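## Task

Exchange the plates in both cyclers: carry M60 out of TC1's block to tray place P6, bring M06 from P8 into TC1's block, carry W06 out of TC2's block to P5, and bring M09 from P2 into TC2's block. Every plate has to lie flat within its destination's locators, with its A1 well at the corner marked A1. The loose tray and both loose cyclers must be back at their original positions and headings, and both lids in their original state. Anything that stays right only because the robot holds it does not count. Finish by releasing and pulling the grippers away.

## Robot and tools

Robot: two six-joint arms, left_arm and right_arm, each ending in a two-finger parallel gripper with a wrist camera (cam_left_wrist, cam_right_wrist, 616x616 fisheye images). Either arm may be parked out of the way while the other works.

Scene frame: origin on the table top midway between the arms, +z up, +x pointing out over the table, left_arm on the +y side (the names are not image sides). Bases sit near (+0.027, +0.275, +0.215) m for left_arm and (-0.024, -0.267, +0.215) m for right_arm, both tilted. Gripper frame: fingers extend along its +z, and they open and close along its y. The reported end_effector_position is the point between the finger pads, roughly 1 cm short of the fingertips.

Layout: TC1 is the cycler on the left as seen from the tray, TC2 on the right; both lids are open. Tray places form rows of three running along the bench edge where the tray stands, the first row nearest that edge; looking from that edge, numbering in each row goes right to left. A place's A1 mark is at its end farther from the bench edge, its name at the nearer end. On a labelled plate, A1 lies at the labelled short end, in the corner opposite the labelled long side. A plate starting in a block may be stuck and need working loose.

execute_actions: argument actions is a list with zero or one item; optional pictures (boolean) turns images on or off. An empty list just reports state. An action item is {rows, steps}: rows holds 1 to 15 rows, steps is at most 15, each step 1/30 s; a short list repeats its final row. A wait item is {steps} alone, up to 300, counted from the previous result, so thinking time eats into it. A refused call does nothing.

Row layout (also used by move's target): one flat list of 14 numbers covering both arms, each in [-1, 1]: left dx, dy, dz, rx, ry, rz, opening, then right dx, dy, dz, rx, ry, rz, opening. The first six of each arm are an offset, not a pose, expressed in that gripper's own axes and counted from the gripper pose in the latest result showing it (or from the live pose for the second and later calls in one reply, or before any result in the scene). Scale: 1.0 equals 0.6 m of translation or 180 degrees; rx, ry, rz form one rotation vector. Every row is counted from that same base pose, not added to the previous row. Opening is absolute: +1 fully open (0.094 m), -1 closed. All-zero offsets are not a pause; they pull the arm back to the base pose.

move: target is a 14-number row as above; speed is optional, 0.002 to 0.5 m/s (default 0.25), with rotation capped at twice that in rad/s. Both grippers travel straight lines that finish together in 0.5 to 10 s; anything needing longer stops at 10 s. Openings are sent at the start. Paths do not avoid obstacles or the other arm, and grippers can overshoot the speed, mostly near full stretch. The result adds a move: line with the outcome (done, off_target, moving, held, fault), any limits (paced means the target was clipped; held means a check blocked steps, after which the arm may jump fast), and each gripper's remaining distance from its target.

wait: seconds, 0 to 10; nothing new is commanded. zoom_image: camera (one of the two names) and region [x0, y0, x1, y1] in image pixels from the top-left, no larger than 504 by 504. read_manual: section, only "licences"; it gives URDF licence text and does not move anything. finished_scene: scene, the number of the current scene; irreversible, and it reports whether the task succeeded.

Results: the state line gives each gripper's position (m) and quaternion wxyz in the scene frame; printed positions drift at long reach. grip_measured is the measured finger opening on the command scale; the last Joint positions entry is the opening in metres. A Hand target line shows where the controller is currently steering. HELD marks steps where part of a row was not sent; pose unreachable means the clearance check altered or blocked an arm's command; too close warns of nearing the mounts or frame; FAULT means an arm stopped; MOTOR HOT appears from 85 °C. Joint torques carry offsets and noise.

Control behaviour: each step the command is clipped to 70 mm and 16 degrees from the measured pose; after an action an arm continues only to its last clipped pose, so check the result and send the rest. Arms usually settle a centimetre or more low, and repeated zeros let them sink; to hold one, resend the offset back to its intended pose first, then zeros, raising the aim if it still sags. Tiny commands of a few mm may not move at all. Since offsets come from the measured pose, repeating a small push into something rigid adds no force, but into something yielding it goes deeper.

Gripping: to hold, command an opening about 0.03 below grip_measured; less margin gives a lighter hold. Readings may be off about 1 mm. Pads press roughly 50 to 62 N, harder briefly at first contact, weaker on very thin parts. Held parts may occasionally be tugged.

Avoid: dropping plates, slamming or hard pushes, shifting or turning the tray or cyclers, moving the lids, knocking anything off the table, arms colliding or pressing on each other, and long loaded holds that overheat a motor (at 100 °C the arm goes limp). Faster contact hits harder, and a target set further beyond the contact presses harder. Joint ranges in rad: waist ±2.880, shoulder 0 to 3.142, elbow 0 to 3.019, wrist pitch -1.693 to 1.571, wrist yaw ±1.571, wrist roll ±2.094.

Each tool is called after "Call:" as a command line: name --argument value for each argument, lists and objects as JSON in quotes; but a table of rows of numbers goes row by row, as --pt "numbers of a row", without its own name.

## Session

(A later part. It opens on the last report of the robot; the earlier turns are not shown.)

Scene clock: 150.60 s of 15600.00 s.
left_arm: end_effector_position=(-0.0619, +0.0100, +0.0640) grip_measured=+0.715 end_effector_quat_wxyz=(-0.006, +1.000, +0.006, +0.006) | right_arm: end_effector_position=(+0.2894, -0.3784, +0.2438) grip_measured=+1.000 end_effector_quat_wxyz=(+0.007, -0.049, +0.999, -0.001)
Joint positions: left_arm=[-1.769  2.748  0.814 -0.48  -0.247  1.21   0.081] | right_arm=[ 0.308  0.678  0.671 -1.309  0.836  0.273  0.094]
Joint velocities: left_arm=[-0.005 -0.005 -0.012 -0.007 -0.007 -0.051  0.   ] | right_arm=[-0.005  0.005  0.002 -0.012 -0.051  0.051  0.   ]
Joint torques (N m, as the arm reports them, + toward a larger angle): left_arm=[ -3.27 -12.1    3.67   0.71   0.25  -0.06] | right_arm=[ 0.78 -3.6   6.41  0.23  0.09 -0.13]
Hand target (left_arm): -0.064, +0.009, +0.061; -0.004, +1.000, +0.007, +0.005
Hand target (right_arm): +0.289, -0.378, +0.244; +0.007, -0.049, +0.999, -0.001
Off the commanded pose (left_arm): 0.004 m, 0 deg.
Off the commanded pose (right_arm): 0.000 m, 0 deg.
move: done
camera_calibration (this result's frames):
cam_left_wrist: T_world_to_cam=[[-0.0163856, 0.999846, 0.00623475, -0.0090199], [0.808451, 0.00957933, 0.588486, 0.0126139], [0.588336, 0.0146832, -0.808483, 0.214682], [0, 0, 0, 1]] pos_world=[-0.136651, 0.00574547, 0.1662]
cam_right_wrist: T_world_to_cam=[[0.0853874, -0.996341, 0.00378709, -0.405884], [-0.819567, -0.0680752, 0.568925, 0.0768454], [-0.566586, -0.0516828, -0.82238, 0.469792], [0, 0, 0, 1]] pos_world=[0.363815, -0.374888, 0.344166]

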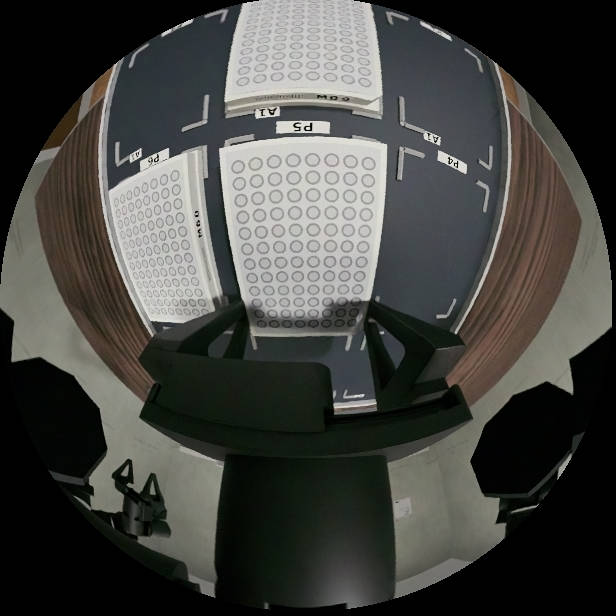

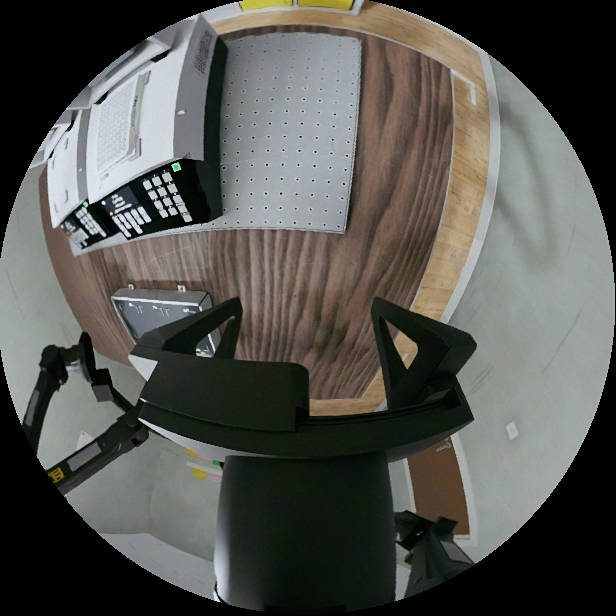

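Call:
move --target '[-0.003,0.003,0.016,0,0,0,0.3, 0,0,0,0,0,0,1]' --speed 0.04

Call:
move --target '[0,0,0,0,0,0,1, 0,0,0,0,0,0,1]'

Call:
move --target '[0,0,-0.1,0,0,0,1, 0,0,0,0,0,0,1]' --speed 0.1

Call:
zoom_image --camera "cam_left_wrist" --region '[190,100,430,340]'

Scene clock: 152.27 s of 15600.00 s.
left_arm: end_effector_position=(-0.0622, +0.0110, +0.0593) grip_measured=+0.715 end_effector_quat_wxyz=(-0.007, +1.000, +0.005, +0.008) | right_arm: end_effector_position=(+0.2894, -0.3784, +0.2438) grip_measured=+1.000 end_effector_quat_wxyz=(+0.007, -0.049, +0.999, -0.001)
Joint positions: left_arm=[-1.769  2.761  0.814 -0.47  -0.25   1.21   0.081] | right_arm=[ 0.308  0.678  0.671 -1.309  0.836  0.273  0.094]
Joint velocities: left_arm=[ 0.005  0.005  0.007  0.002 -0.007  0.125 -0.   ] | right_arm=[-0.005 -0.005 -0.007  0.002 -0.037 -0.125  0.   ]
Joint torques (N m, as the arm reports them, + toward a larger angle): left_arm=[ -1.93 -11.58   4.05   0.67   0.03   0.02] | right_arm=[ 0.79 -3.59  6.39  0.24  0.09 -0.13]
Hand target (left_arm): -0.064, +0.008, +0.055; -0.006, +1.000, +0.006, +0.006
Hand target (right_arm): +0.289, -0.378, +0.244; +0.007, -0.049, +0.999, -0.001
Off the commanded pose (left_arm): 0.006 m, 0 deg.
Off the commanded pose (right_arm): 0.000 m, 0 deg.
move: done
camera_calibration (this result's frames):
cam_left_wrist: T_world_to_cam=[[-0.0156389, 0.999846, 0.00791604, -0.0100923], [0.806173, 0.00792552, 0.591627, 0.0153007], [0.591473, 0.0156341, -0.806173, 0.211075], [0, 0, 0, 1]] pos_world=[-0.137338, 0.00666949, 0.16119]
cam_right_wrist: T_world_to_cam=[[0.0853874, -0.996341, 0.00378709, -0.405884], [-0.819567, -0.0680752, 0.568925, 0.0768454], [-0.566586, -0.0516828, -0.82238, 0.469792], [0, 0, 0, 1]] pos_world=[0.363815, -0.374888, 0.344166]

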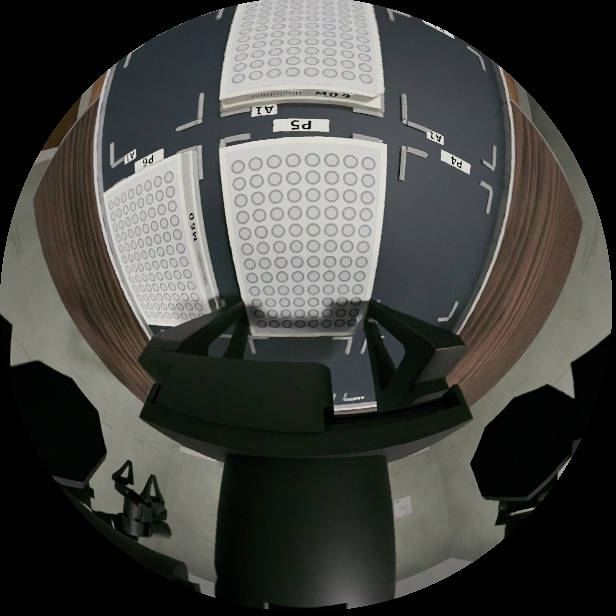

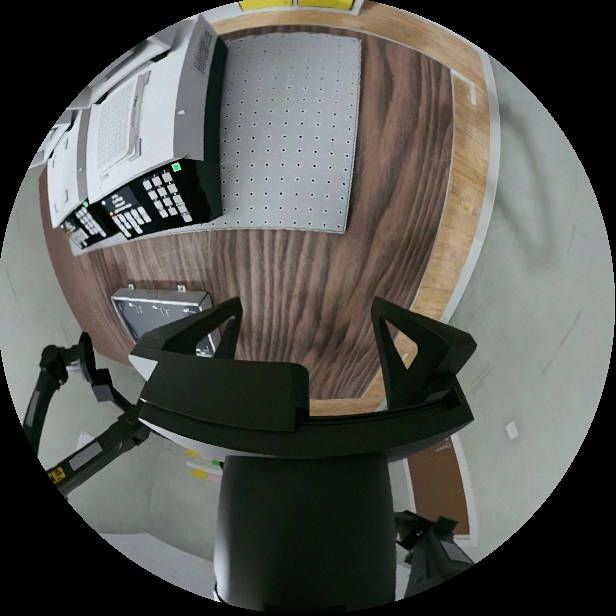

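Scene clock: 152.77 s of 15600.00 s.
left_arm: end_effector_position=(-0.0622, +0.0110, +0.0593) grip_measured=+1.000 end_effector_quat_wxyz=(-0.007, +1.000, +0.005, +0.008) | right_arm: end_effector_position=(+0.2894, -0.3784, +0.2438) grip_measured=+1.000 end_effector_quat_wxyz=(+0.007, -0.049, +0.999, -0.001)
Joint positions: left_arm=[-1.769  2.761  0.814 -0.47  -0.25   1.21   0.094] | right_arm=[ 0.308  0.678  0.671 -1.309  0.836  0.273  0.094]
Joint velocities: left_arm=[-0.005 -0.005 -0.002 -0.017  0.037  0.051  0.   ] | right_arm=[-0.005  0.005 -0.007  0.007  0.007  0.007  0.   ]
Joint torques (N m, as the arm reports them, + toward a larger angle): left_arm=[ -2.36 -13.43   3.52   0.25   0.13   0.01] | right_arm=[ 0.81 -3.6   6.4   0.24  0.09 -0.14]
Hand target (left_arm): -0.062, +0.011, +0.059; -0.007, +1.000, +0.005, +0.008
Hand target (right_arm): +0.289, -0.378, +0.244; +0.007, -0.049, +0.999, -0.001
Off the commanded pose (left_arm): 0.000 m, 0 deg.
Off the commanded pose (right_arm): 0.000 m, 0 deg.
move: done
camera_calibration (this result's frames):
cam_left_wrist: T_world_to_cam=[[-0.0156389, 0.999846, 0.00791604, -0.0100923], [0.806173, 0.00792552, 0.591627, 0.0153007], [0.591473, 0.0156341, -0.806173, 0.211075], [0, 0, 0, 1]] pos_world=[-0.137338, 0.00666949, 0.16119]
cam_right_wrist: T_world_to_cam=[[0.0853874, -0.996341, 0.00378709, -0.405884], [-0.819567, -0.0680752, 0.568925, 0.0768454], [-0.566586, -0.0516828, -0.82238, 0.469792], [0, 0, 0, 1]] pos_world=[0.363815, -0.374888, 0.344166]

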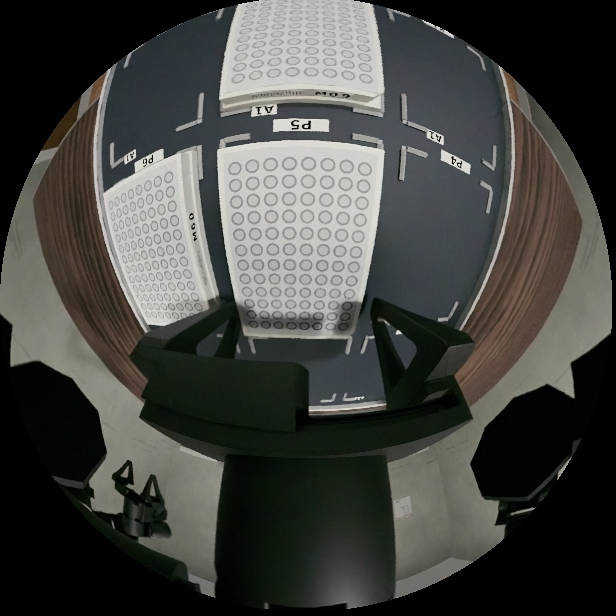

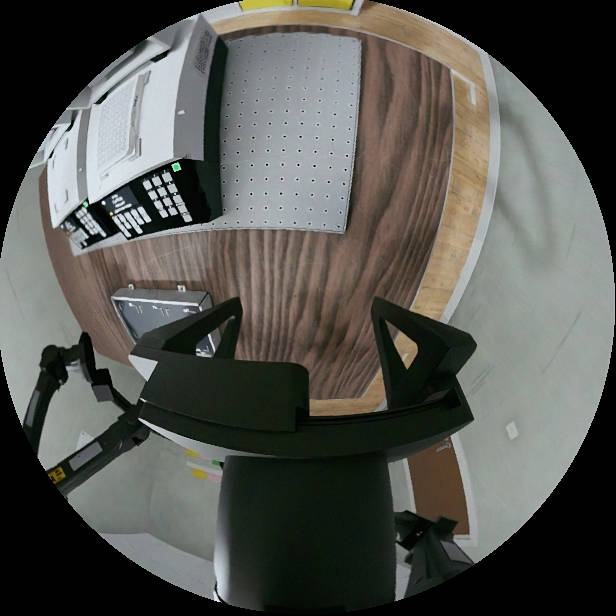

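Scene clock: 153.73 s of 15600.00 s.
left_arm: end_effector_position=(-0.0600, +0.0160, +0.1129) grip_measured=+1.000 end_effector_quat_wxyz=(-0.013, +1.000, +0.003, +0.007) | right_arm: end_effector_position=(+0.2894, -0.3784, +0.2438) grip_measured=+1.000 end_effector_quat_wxyz=(+0.007, -0.049, +0.999, -0.001)
Joint positions: left_arm=[-1.816  2.617  0.814 -0.633 -0.207  1.18   0.094] | right_arm=[ 0.308  0.678  0.671 -1.309  0.836  0.273  0.094]
Joint velocities: left_arm=[ 0.005 -0.005 -0.002  0.002 -0.051 -0.081  0.   ] | right_arm=[-0.005 -0.005  0.002  0.002  0.007 -0.095  0.   ]
Joint torques (N m, as the arm reports them, + toward a larger angle): left_arm=[ -3.86 -13.01   5.63  -0.41   0.24  -0.09] | right_arm=[ 0.81 -3.59  6.41  0.26  0.09 -0.13]
Hand target (left_arm): -0.063, +0.011, +0.119; -0.007, +1.000, +0.005, +0.008
Hand target (right_arm): +0.289, -0.378, +0.244; +0.007, -0.049, +0.999, -0.001
Off the commanded pose (left_arm): 0.009 m, 1 deg.
Off the commanded pose (right_arm): 0.000 m, 0 deg.
move: done
camera_calibration (this result's frames):
cam_left_wrist: T_world_to_cam=[[-0.01133, 0.999708, 0.0213221, -0.0167131], [0.807579, -0.00342582, 0.58975, -0.017703], [0.589651, 0.0239011, -0.807305, 0.252792], [0, 0, 0, 1]] pos_world=[-0.134952, 0.0106056, 0.214877]
cam_right_wrist: T_world_to_cam=[[0.0853874, -0.996341, 0.00378709, -0.405884], [-0.819567, -0.0680752, 0.568925, 0.0768454], [-0.566586, -0.0516828, -0.82238, 0.469792], [0, 0, 0, 1]] pos_world=[0.363815, -0.374888, 0.344166]

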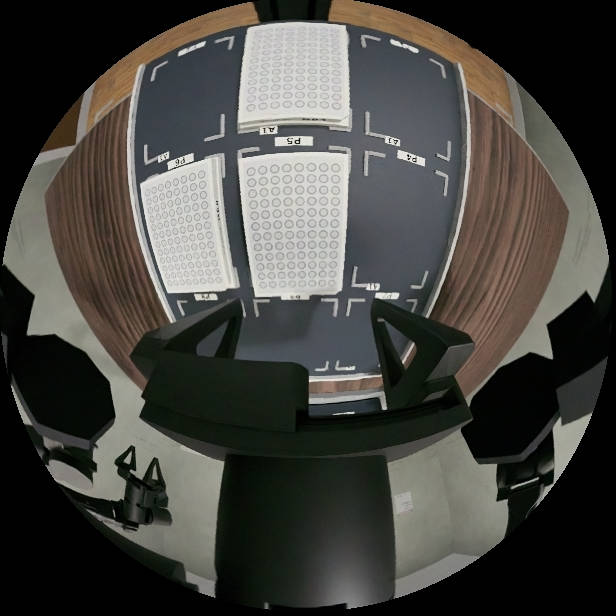

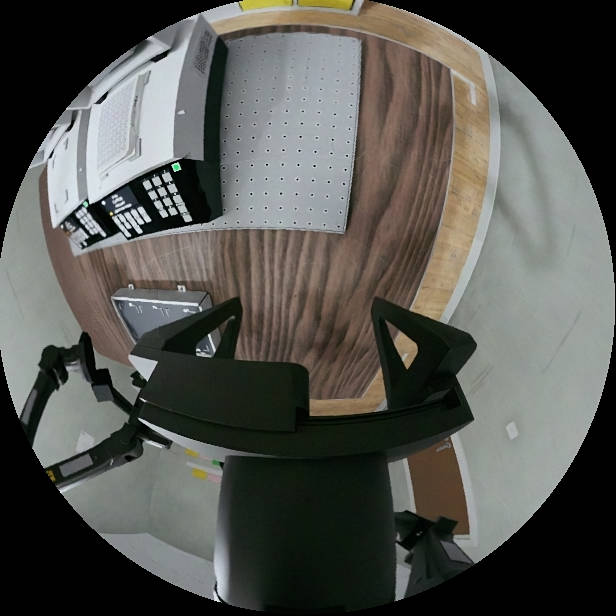

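Region (190, 100, 430, 340) of cam_left_wrist's 616x616 image, scaled by 2.100, with more detail than that image has.

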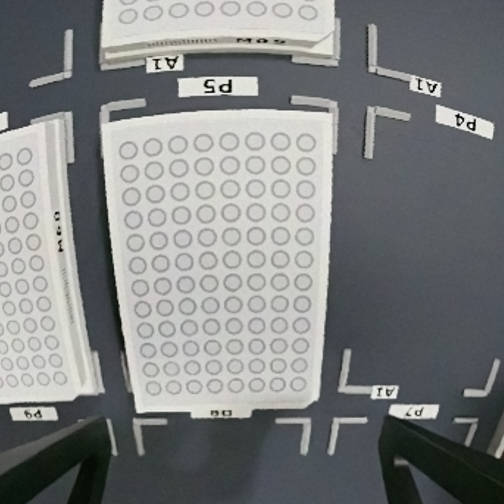

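Call:
move --target '[-0.05,0.014,0.098,-0.006,0,0,1, 0,0,0,0,0,0,1]' --speed 0.07

Scene clock: 155.53 s of 15600.00 s.
left_arm: end_effector_position=(-0.0774, +0.0177, +0.0682) grip_measured=+1.000 end_effector_quat_wxyz=(-0.007, +1.000, +0.011, +0.013) | right_arm: end_effector_position=(+0.2894, -0.3784, +0.2438) grip_measured=+1.000 end_effector_quat_wxyz=(+0.007, -0.049, +0.999, -0.001)
Joint positions: left_arm=[-1.866  2.749  0.818 -0.504 -0.187  1.134  0.094] | right_arm=[ 0.308  0.678  0.671 -1.309  0.836  0.273  0.094]
Joint velocities: left_arm=[-0.015 -0.015  0.007  0.007 -0.022 -0.022  0.   ] | right_arm=[ 0.005 -0.005 -0.022 -0.002  0.022 -0.022  0.   ]
Joint torques (N m, as the arm reports them, + toward a larger angle): left_arm=[-2.82 -8.37  6.17  1.48  0.82  0.09] | right_arm=[ 0.77 -3.6   6.41  0.24  0.09 -0.13]
Hand target (left_arm): -0.088, +0.010, +0.054; -0.004, +1.000, +0.003, +0.007
Hand target (right_arm): +0.289, -0.378, +0.244; +0.007, -0.049, +0.999, -0.001
Off the commanded pose (left_arm): 0.021 m, 1 deg.
Off the commanded pose (right_arm): 0.000 m, 0 deg.
move: off_target (left_arm)
camera_calibration (this result's frames):
cam_left_wrist: T_world_to_cam=[[-0.0261898, 0.999631, 0.00726163, -0.0178788], [0.79963, 0.0165894, 0.600264, 0.0210119], [0.599922, 0.0215274, -0.799769, 0.227265], [0, 0, 0, 1]] pos_world=[-0.153611, 0.0126313, 0.169276]
cam_right_wrist: T_world_to_cam=[[0.0853874, -0.996341, 0.00378709, -0.405884], [-0.819567, -0.0680752, 0.568925, 0.0768454], [-0.566586, -0.0516828, -0.82238, 0.469792], [0, 0, 0, 1]] pos_world=[0.363815, -0.374888, 0.344166]

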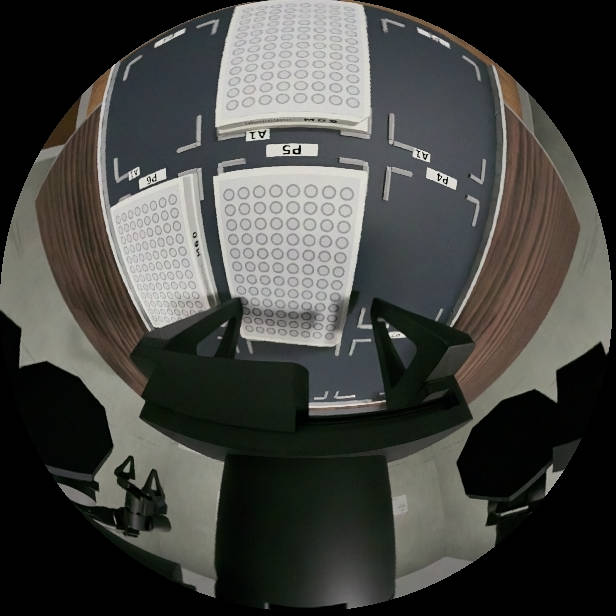

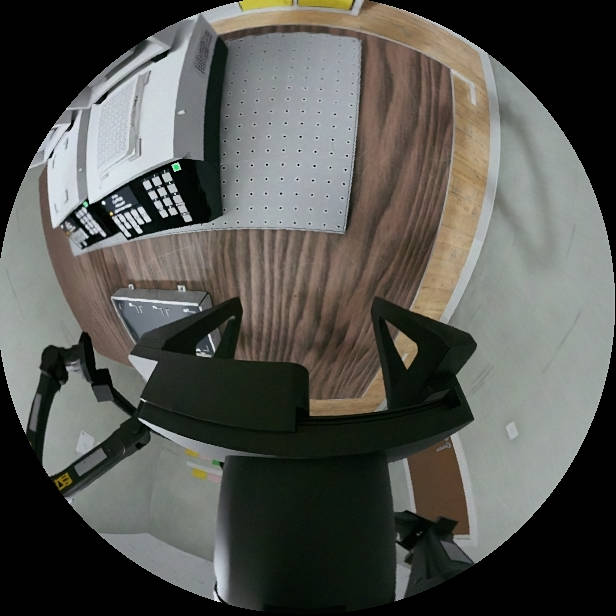

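Finger is on the plate. Lift and shift −y.

Call:
move --target '[-0.015,0.038,-0.015,0,-0.006,0.004,1, 0,0,0,0,0,0,1]' --speed 0.05

Scene clock: 157.03 s of 15600.00 s.
left_arm: end_effector_position=(-0.0832, +0.0035, +0.0768) grip_measured=+1.000 end_effector_quat_wxyz=(-0.005, +1.000, +0.006, +0.009) | right_arm: end_effector_position=(+0.2894, -0.3784, +0.2438) grip_measured=+1.000 end_effector_quat_wxyz=(+0.007, -0.049, +0.999, -0.001)
Joint positions: left_arm=[-1.866  2.746  0.859 -0.541 -0.181  1.144  0.094] | right_arm=[ 0.308  0.678  0.671 -1.309  0.836  0.273  0.094]
Joint velocities: left_arm=[-0.005 -0.005 -0.002  0.017  0.007  0.022  0.   ] | right_arm=[ 0.005  0.005 -0.002 -0.002 -0.007 -0.037  0.   ]
Joint torques (N m, as the arm reports them, + toward a larger angle): left_arm=[ -0.98 -12.69   6.16  -0.33   0.25   0.11] | right_arm=[ 0.81 -3.57  6.4   0.25  0.1  -0.13]
Hand target (left_arm): -0.086, -0.005, +0.077; -0.006, +1.000, +0.004, +0.004
Hand target (right_arm): +0.289, -0.378, +0.244; +0.007, -0.049, +0.999, -0.001
Off the commanded pose (left_arm): 0.009 m, 1 deg.
Off the commanded pose (right_arm): 0.000 m, 0 deg.
move: done
camera_calibration (this result's frames):
cam_left_wrist: T_world_to_cam=[[-0.0174323, 0.999839, 0.00427071, -0.00290307], [0.804683, 0.0114943, 0.593593, 0.0216954], [0.593449, 0.0137843, -0.804754, 0.237746], [0, 0, 0, 1]] pos_world=[-0.158598, -0.000623922, 0.178461]
cam_right_wrist: T_world_to_cam=[[0.0853874, -0.996341, 0.00378709, -0.405884], [-0.819567, -0.0680752, 0.568925, 0.0768454], [-0.566586, -0.0516828, -0.82238, 0.469792], [0, 0, 0, 1]] pos_world=[0.363815, -0.374888, 0.344166]

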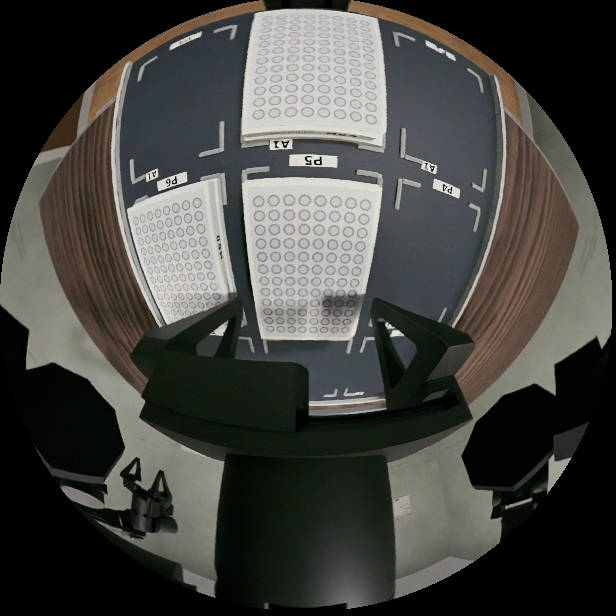

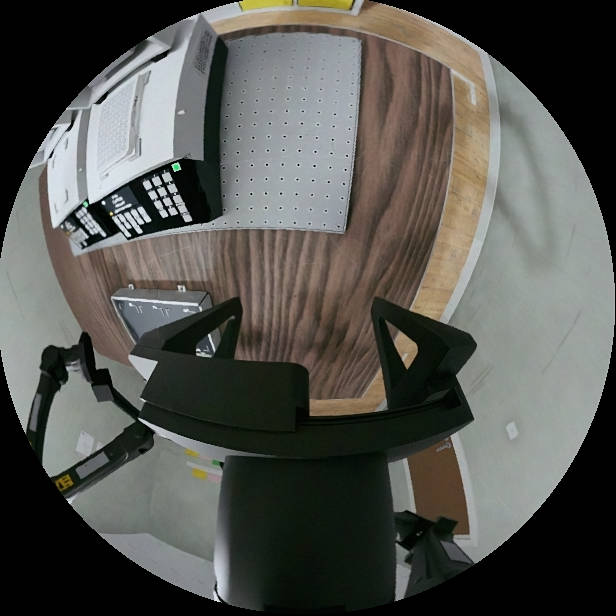

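Call:
move --target '[0,-0.002,0.04,0,0,0,1, 0,0,0,0,0,0,1]' --speed 0.05

Call:
move --target '[0,0,0,0,0,0,0.4, 0,0,0,0,0,0,1]'

Call:
move --target '[-0.014,0,-0.012,0,0,0,0.4, 0,0,0,0,0,0,1]' --speed 0.04

Scene clock: 159.00 s of 15600.00 s.
left_arm: end_effector_position=(-0.0842, +0.0039, +0.0572) grip_measured=+1.000 end_effector_quat_wxyz=(-0.003, +1.000, +0.007, +0.013) | right_arm: end_effector_position=(+0.2894, -0.3784, +0.2438) grip_measured=+1.000 end_effector_quat_wxyz=(+0.007, -0.049, +0.999, -0.001)
Joint positions: left_arm=[-1.862  2.798  0.859 -0.488 -0.192  1.145  0.094] | right_arm=[ 0.308  0.678  0.671 -1.309  0.836  0.273  0.094]
Joint velocities: left_arm=[-0.015 -0.015 -0.007  0.022  0.081 -0.037  0.   ] | right_arm=[-0.005 -0.005  0.012 -0.002  0.022 -0.022  0.   ]
Joint torques (N m, as the arm reports them, + toward a larger angle): left_arm=[ -0.96 -12.66   3.5    0.66  -0.02   0.09] | right_arm=[ 0.78 -3.61  6.4   0.23  0.09 -0.13]
Hand target (left_arm): -0.083, +0.005, +0.053; -0.005, +1.000, +0.006, +0.010
Hand target (right_arm): +0.289, -0.378, +0.244; +0.007, -0.049, +0.999, -0.001
Off the commanded pose (left_arm): 0.005 m, 0 deg.
Off the commanded pose (right_arm): 0.000 m, 0 deg.
move: done
camera_calibration (this result's frames):
cam_left_wrist: T_world_to_cam=[[-0.0185076, 0.999829, -0.000117715, -0.00309127], [0.800445, 0.0148874, 0.599221, 0.0334195], [0.59912, 0.0109959, -0.800584, 0.222868], [0, 0, 0, 1]] pos_world=[-0.160333, 0.000142573, 0.158399]
cam_right_wrist: T_world_to_cam=[[0.0853874, -0.996341, 0.00378709, -0.405884], [-0.819567, -0.0680752, 0.568925, 0.0768454], [-0.566586, -0.0516828, -0.82238, 0.469792], [0, 0, 0, 1]] pos_world=[0.363815, -0.374888, 0.344166]

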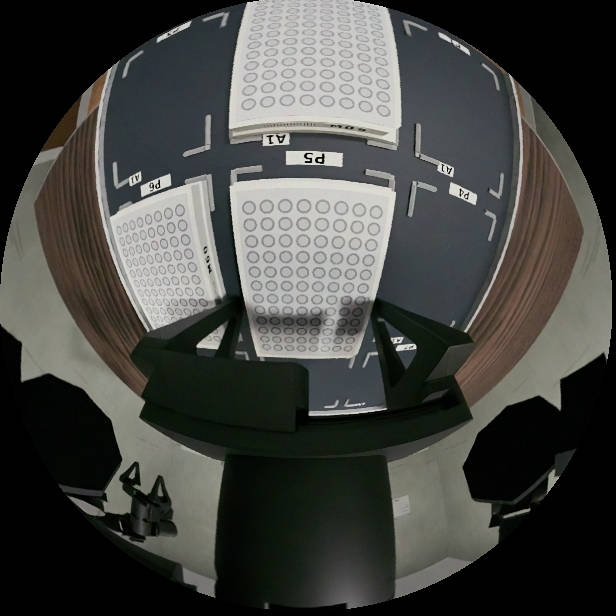

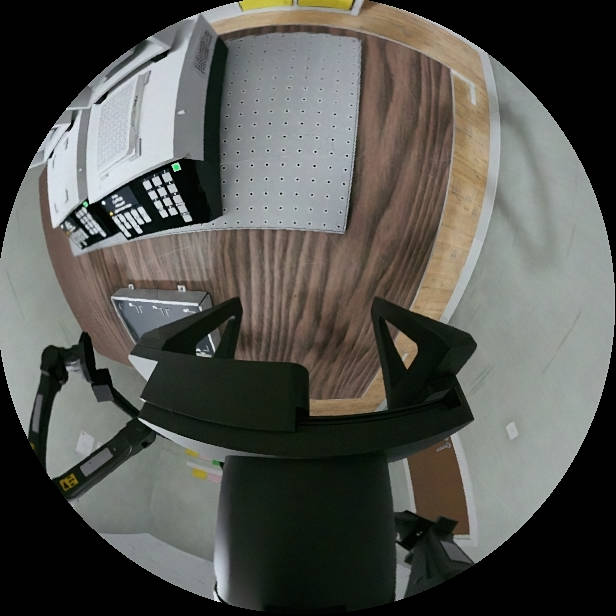

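Scene clock: 159.50 s of 15600.00 s.
left_arm: end_effector_position=(-0.0843, +0.0039, +0.0572) grip_measured=+0.745 end_effector_quat_wxyz=(-0.003, +1.000, +0.007, +0.013) | right_arm: end_effector_position=(+0.2894, -0.3784, +0.2438) grip_measured=+1.000 end_effector_quat_wxyz=(+0.007, -0.049, +0.999, -0.001)
Joint positions: left_arm=[-1.862  2.798  0.859 -0.488 -0.191  1.145  0.082] | right_arm=[ 0.308  0.678  0.671 -1.309  0.836  0.273  0.094]
Joint velocities: left_arm=[-0.015 -0.015 -0.007  0.017 -0.007  0.081  0.001] | right_arm=[ 0.005 -0.015  0.002 -0.022 -0.037  0.007  0.   ]
Joint torques (N m, as the arm reports them, + toward a larger angle): left_arm=[ -2.26 -13.44   3.68   0.01   0.1    0.01] | right_arm=[ 0.8  -3.6   6.41  0.23  0.09 -0.13]
Hand target (left_arm): -0.084, +0.004, +0.057; -0.003, +1.000, +0.007, +0.013
Hand target (right_arm): +0.289, -0.378, +0.244; +0.007, -0.049, +0.999, -0.001
Off the commanded pose (left_arm): 0.000 m, 0 deg.
Off the commanded pose (right_arm): 0.000 m, 0 deg.
move: done
camera_calibration (this result's frames):
cam_left_wrist: T_world_to_cam=[[-0.0181322, 0.999836, 0.0000511966, -0.0030967], [0.800662, 0.0144895, 0.598942, 0.0335037], [0.598842, 0.0109011, -0.800793, 0.222892], [0, 0, 0, 1]] pos_world=[-0.160358, 0.000180967, 0.158424]
cam_right_wrist: T_world_to_cam=[[0.0853874, -0.996341, 0.00378709, -0.405884], [-0.819567, -0.0680752, 0.568925, 0.0768454], [-0.566586, -0.0516828, -0.82238, 0.469792], [0, 0, 0, 1]] pos_world=[0.363815, -0.374888, 0.344166]

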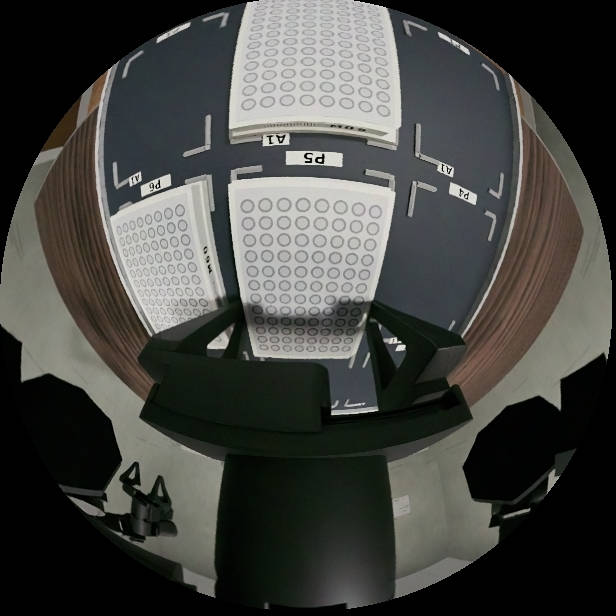

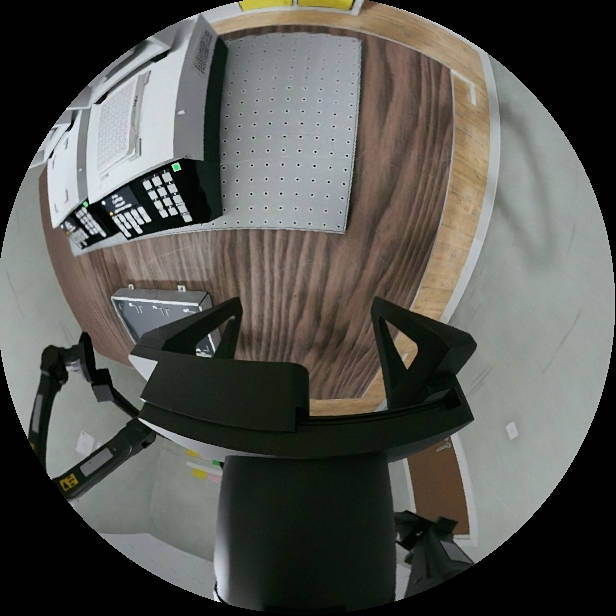

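Scene clock: 160.20 s of 15600.00 s.
left_arm: end_effector_position=(-0.0894, +0.0093, +0.0582) grip_measured=+0.745 end_effector_quat_wxyz=(-0.009, +1.000, +0.004, +0.012) | right_arm: end_effector_position=(+0.2894, -0.3784, +0.2438) grip_measured=+1.000 end_effector_quat_wxyz=(+0.007, -0.049, +0.999, -0.001)
Joint positions: left_arm=[-1.89   2.798  0.859 -0.502 -0.163  1.129  0.082] | right_arm=[ 0.308  0.678  0.671 -1.309  0.836  0.273  0.094]
Joint velocities: left_arm=[-0.005  0.005 -0.012  0.017  0.066 -0.081  0.   ] | right_arm=[-0.005  0.005 -0.017 -0.012  0.037 -0.022  0.   ]
Joint torques (N m, as the arm reports them, + toward a larger angle): left_arm=[ -2.75 -14.05   4.58  -0.53   0.26  -0.11] | right_arm=[ 0.8  -3.56  6.41  0.24  0.09 -0.13]
Hand target (left_arm): -0.093, +0.004, +0.064; -0.003, +1.000, +0.007, +0.013
Hand target (right_arm): +0.289, -0.378, +0.244; +0.007, -0.049, +0.999, -0.001
Off the commanded pose (left_arm): 0.009 m, 1 deg.
Off the commanded pose (right_arm): 0.000 m, 0 deg.
move: done
camera_calibration (this result's frames):
cam_left_wrist: T_world_to_cam=[[-0.0139199, 0.999825, 0.0125188, -0.00897063], [0.801606, 0.00367466, 0.597841, 0.0371814], [0.597691, 0.018357, -0.801517, 0.226533], [0, 0, 0, 1]] pos_world=[-0.165326, 0.00467395, 0.159454]
cam_right_wrist: T_world_to_cam=[[0.0853874, -0.996341, 0.00378709, -0.405884], [-0.819567, -0.0680752, 0.568925, 0.0768454], [-0.566586, -0.0516828, -0.82238, 0.469792], [0, 0, 0, 1]] pos_world=[0.363815, -0.374888, 0.344166]

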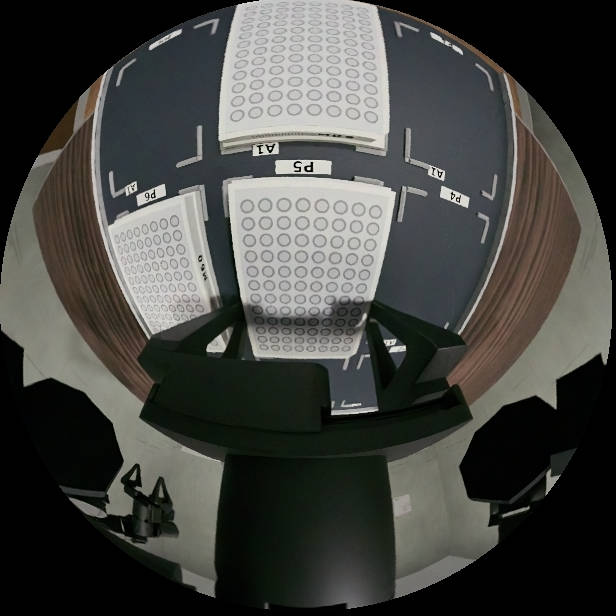

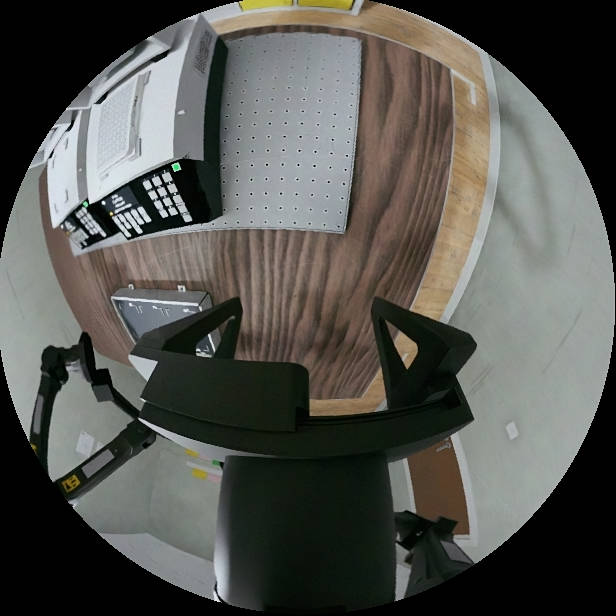

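Release, squeeze lightly, release, look.

Call:
move --target '[0,0,0,0,0,0,1, 0,0,0,0,0,0,1]'

Call:
move --target '[0,0,0,0,0,0,0.79, 0,0,0,0,0,0,1]'

Call:
move --target '[0,0,0,0,0,0,1, 0,0,0,0,0,0,1]'

Call:
move --target '[0,0,-0.1,0,0,0,1, 0,0,0,0,0,0,1]' --speed 0.1

Call:
zoom_image --camera "cam_left_wrist" --region '[180,130,420,370]'

Scene clock: 164.90 s of 15600.00 s.
left_arm: end_effector_position=(-0.0894, +0.0093, +0.0582) grip_measured=+1.000 end_effector_quat_wxyz=(-0.009, +1.000, +0.005, +0.012) | right_arm: end_effector_position=(+0.2894, -0.3784, +0.2438) grip_measured=+1.000 end_effector_quat_wxyz=(+0.007, -0.049, +0.999, -0.001)
Joint positions: left_arm=[-1.89   2.798  0.859 -0.502 -0.163  1.128  0.094] | right_arm=[ 0.308  0.678  0.671 -1.309  0.836  0.273  0.094]
Joint velocities: left_arm=[-0.005  0.005 -0.002  0.012 -0.037 -0.007  0.   ] | right_arm=[-0.005  0.015 -0.002 -0.012 -0.051 -0.007  0.   ]
Joint torques (N m, as the arm reports them, + toward a larger angle): left_arm=[ -1.72 -13.69   3.7    0.12   0.1   -0.03] | right_arm=[ 0.8  -3.62  6.4   0.23  0.09 -0.13]
Hand target (left_arm): -0.089, +0.009, +0.058; -0.009, +1.000, +0.004, +0.012
Hand target (right_arm): +0.289, -0.378, +0.244; +0.007, -0.049, +0.999, -0.001
Off the commanded pose (left_arm): 0.000 m, 0 deg.
Off the commanded pose (right_arm): 0.000 m, 0 deg.
After step 90, 1.00 s passed at rest.
move: done
camera_calibration (this result's frames):
cam_left_wrist: T_world_to_cam=[[-0.0150639, 0.999809, 0.0124912, -0.00907113], [0.801589, 0.00460795, 0.597858, 0.0371702], [0.597686, 0.0190188, -0.801505, 0.226526], [0, 0, 0, 1]] pos_world=[-0.165323, 0.00458986, 0.159452]
cam_right_wrist: T_world_to_cam=[[0.0853874, -0.996341, 0.00378709, -0.405884], [-0.819567, -0.0680752, 0.568925, 0.0768454], [-0.566586, -0.0516828, -0.82238, 0.469792], [0, 0, 0, 1]] pos_world=[0.363815, -0.374888, 0.344166]

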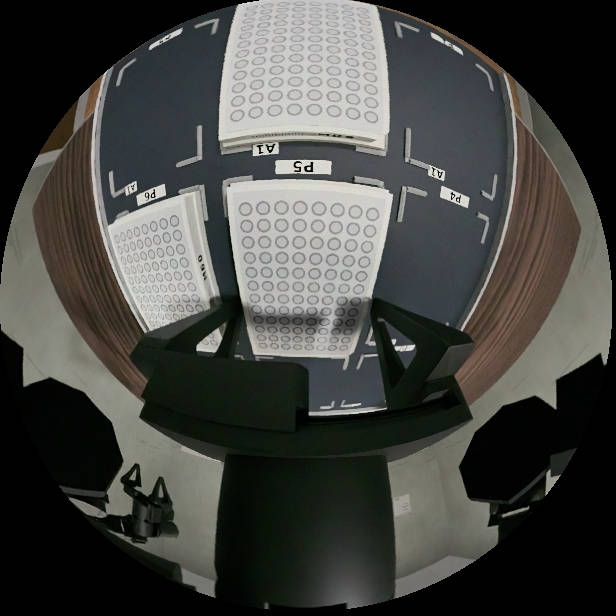

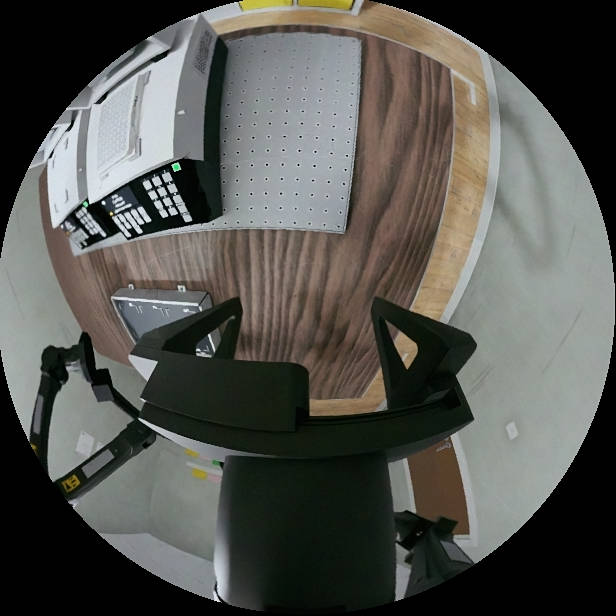

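Scene clock: 165.40 s of 15600.00 s.
left_arm: end_effector_position=(-0.0894, +0.0093, +0.0582) grip_measured=+0.794 end_effector_quat_wxyz=(-0.009, +1.000, +0.005, +0.012) | right_arm: end_effector_position=(+0.2894, -0.3784, +0.2438) grip_measured=+1.000 end_effector_quat_wxyz=(+0.007, -0.049, +0.999, -0.001)
Joint positions: left_arm=[-1.89   2.798  0.859 -0.502 -0.163  1.128  0.084] | right_arm=[ 0.308  0.678  0.671 -1.309  0.836  0.273  0.094]
Joint velocities: left_arm=[ 0.005 -0.005 -0.002  0.007 -0.081 -0.051 -0.   ] | right_arm=[-0.005 -0.005 -0.017 -0.012 -0.081 -0.125  0.   ]
Joint torques (N m, as the arm reports them, + toward a larger angle): left_arm=[ -1.31 -13.68   3.69   0.1    0.12   0.02] | right_arm=[ 0.8  -3.55  6.41  0.24  0.09 -0.13]
Hand target (left_arm): -0.089, +0.009, +0.058; -0.009, +1.000, +0.005, +0.012
Hand target (right_arm): +0.289, -0.378, +0.244; +0.007, -0.049, +0.999, -0.001
Off the commanded pose (left_arm): 0.000 m, 0 deg.
Off the commanded pose (right_arm): 0.000 m, 0 deg.
move: done
camera_calibration (this result's frames):
cam_left_wrist: T_world_to_cam=[[-0.0150639, 0.999809, 0.0124912, -0.00907113], [0.801589, 0.00460795, 0.597858, 0.0371702], [0.597686, 0.0190188, -0.801505, 0.226526], [0, 0, 0, 1]] pos_world=[-0.165323, 0.00458986, 0.159452]
cam_right_wrist: T_world_to_cam=[[0.0853874, -0.996341, 0.00378709, -0.405884], [-0.819567, -0.0680752, 0.568925, 0.0768454], [-0.566586, -0.0516828, -0.82238, 0.469792], [0, 0, 0, 1]] pos_world=[0.363815, -0.374888, 0.344166]

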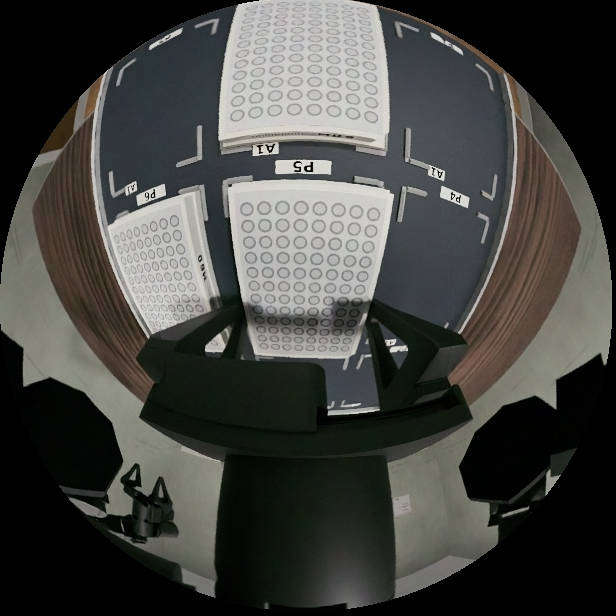

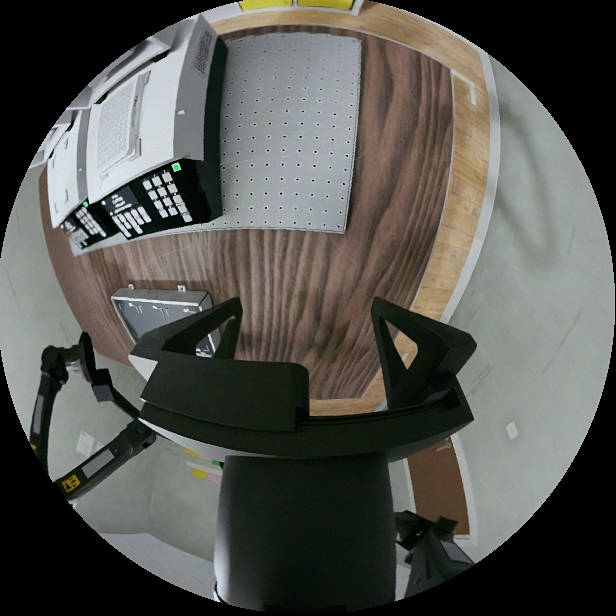

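Scene clock: 165.90 s of 15600.00 s.
left_arm: end_effector_position=(-0.0894, +0.0093, +0.0582) grip_measured=+1.000 end_effector_quat_wxyz=(-0.009, +1.000, +0.005, +0.012) | right_arm: end_effector_position=(+0.2894, -0.3784, +0.2438) grip_measured=+1.000 end_effector_quat_wxyz=(+0.007, -0.049, +0.999, -0.001)
Joint positions: left_arm=[-1.89   2.798  0.859 -0.502 -0.163  1.128  0.094] | right_arm=[ 0.308  0.678  0.671 -1.309  0.836  0.273  0.094]
Joint velocities: left_arm=[-0.005  0.005 -0.012  0.012  0.051 -0.037  0.   ] | right_arm=[ 0.005 -0.005 -0.002 -0.002 -0.051  0.007  0.   ]
Joint torques (N m, as the arm reports them, + toward a larger angle): left_arm=[ -1.62 -14.04   3.67   0.17   0.11   0.  ] | right_arm=[ 0.82 -3.59  6.4   0.24  0.09 -0.13]
Hand target (left_arm): -0.089, +0.009, +0.058; -0.009, +1.000, +0.005, +0.012
Hand target (right_arm): +0.289, -0.378, +0.244; +0.007, -0.049, +0.999, -0.001
Off the commanded pose (left_arm): 0.000 m, 0 deg.
Off the commanded pose (right_arm): 0.000 m, 0 deg.
move: done
camera_calibration (this result's frames):
cam_left_wrist: T_world_to_cam=[[-0.0150639, 0.999809, 0.0124912, -0.00907113], [0.801589, 0.00460795, 0.597858, 0.0371702], [0.597686, 0.0190188, -0.801505, 0.226526], [0, 0, 0, 1]] pos_world=[-0.165323, 0.00458986, 0.159452]
cam_right_wrist: T_world_to_cam=[[0.0853874, -0.996341, 0.00378709, -0.405884], [-0.819567, -0.0680752, 0.568925, 0.0768454], [-0.566586, -0.0516828, -0.82238, 0.469792], [0, 0, 0, 1]] pos_world=[0.363815, -0.374888, 0.344166]

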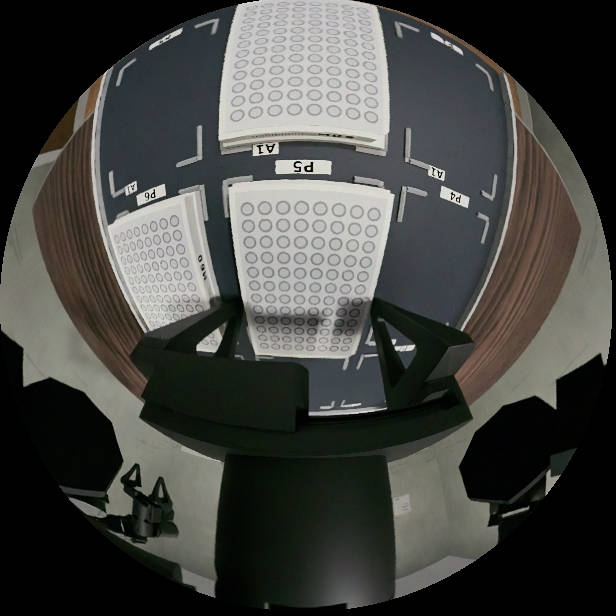

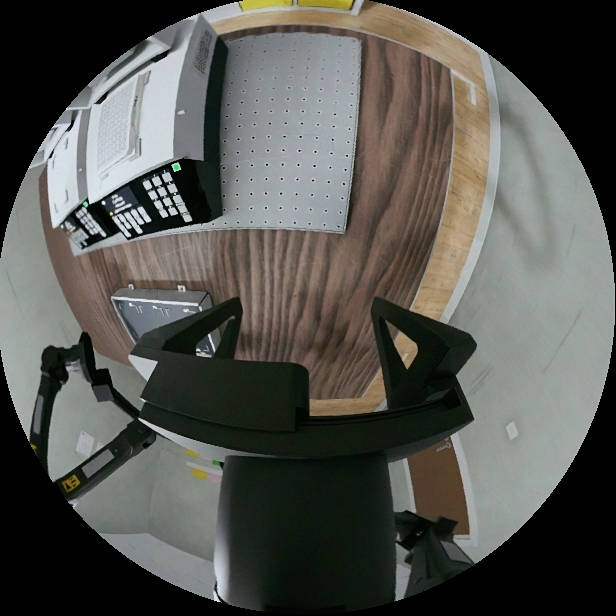

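Scene clock: 166.87 s of 15600.00 s.
left_arm: end_effector_position=(-0.0870, +0.0135, +0.1117) grip_measured=+1.000 end_effector_quat_wxyz=(-0.016, +1.000, +0.003, +0.011) | right_arm: end_effector_position=(+0.2894, -0.3784, +0.2438) grip_measured=+1.000 end_effector_quat_wxyz=(+0.007, -0.049, +0.999, -0.001)
Joint positions: left_arm=[-1.916  2.658  0.859 -0.656 -0.136  1.113  0.094] | right_arm=[ 0.308  0.678  0.671 -1.309  0.836  0.273  0.094]
Joint velocities: left_arm=[-0.005 -0.015 -0.002 -0.007  0.007  0.022  0.   ] | right_arm=[-0.015  0.005 -0.007  0.002 -0.022 -0.051  0.   ]
Joint torques (N m, as the arm reports them, + toward a larger angle): left_arm=[ -2.76 -13.95   5.69  -0.48   0.25  -0.08] | right_arm=[ 0.81 -3.59  6.41  0.23  0.1  -0.13]
Hand target (left_arm): -0.091, +0.009, +0.118; -0.009, +1.000, +0.005, +0.012
Hand target (right_arm): +0.289, -0.378, +0.244; +0.007, -0.049, +0.999, -0.001
Off the commanded pose (left_arm): 0.009 m, 1 deg.
Off the commanded pose (right_arm): 0.000 m, 0 deg.
move: done
camera_calibration (this result's frames):
cam_left_wrist: T_world_to_cam=[[-0.0118064, 0.999601, 0.0256755, -0.0150516], [0.802655, -0.00583912, 0.596415, 0.00368021], [0.596327, 0.0276501, -0.802265, 0.267756], [0, 0, 0, 1]] pos_world=[-0.162802, 0.00766356, 0.213003]
cam_right_wrist: T_world_to_cam=[[0.0853874, -0.996341, 0.00378709, -0.405884], [-0.819567, -0.0680752, 0.568925, 0.0768454], [-0.566586, -0.0516828, -0.82238, 0.469792], [0, 0, 0, 1]] pos_world=[0.363815, -0.374888, 0.344166]

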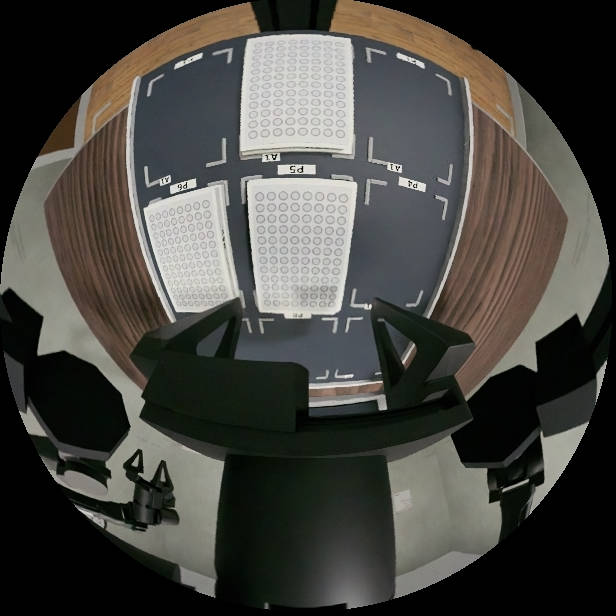

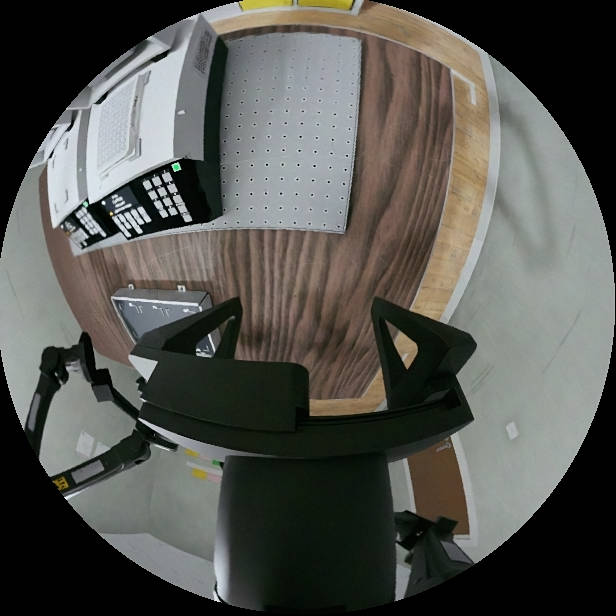

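Region (180, 130, 420, 370) of cam_left_wrist's 616x616 image, scaled by 2.100, with more detail than that image has.

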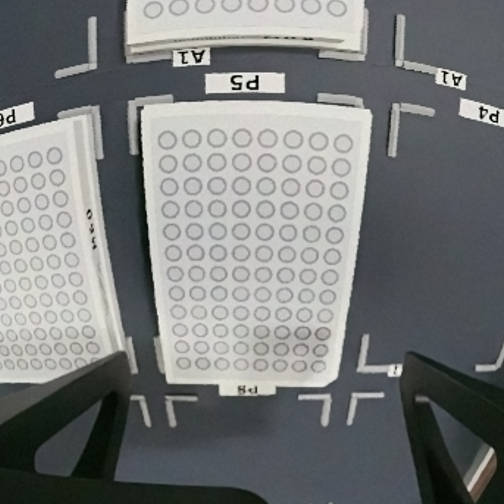

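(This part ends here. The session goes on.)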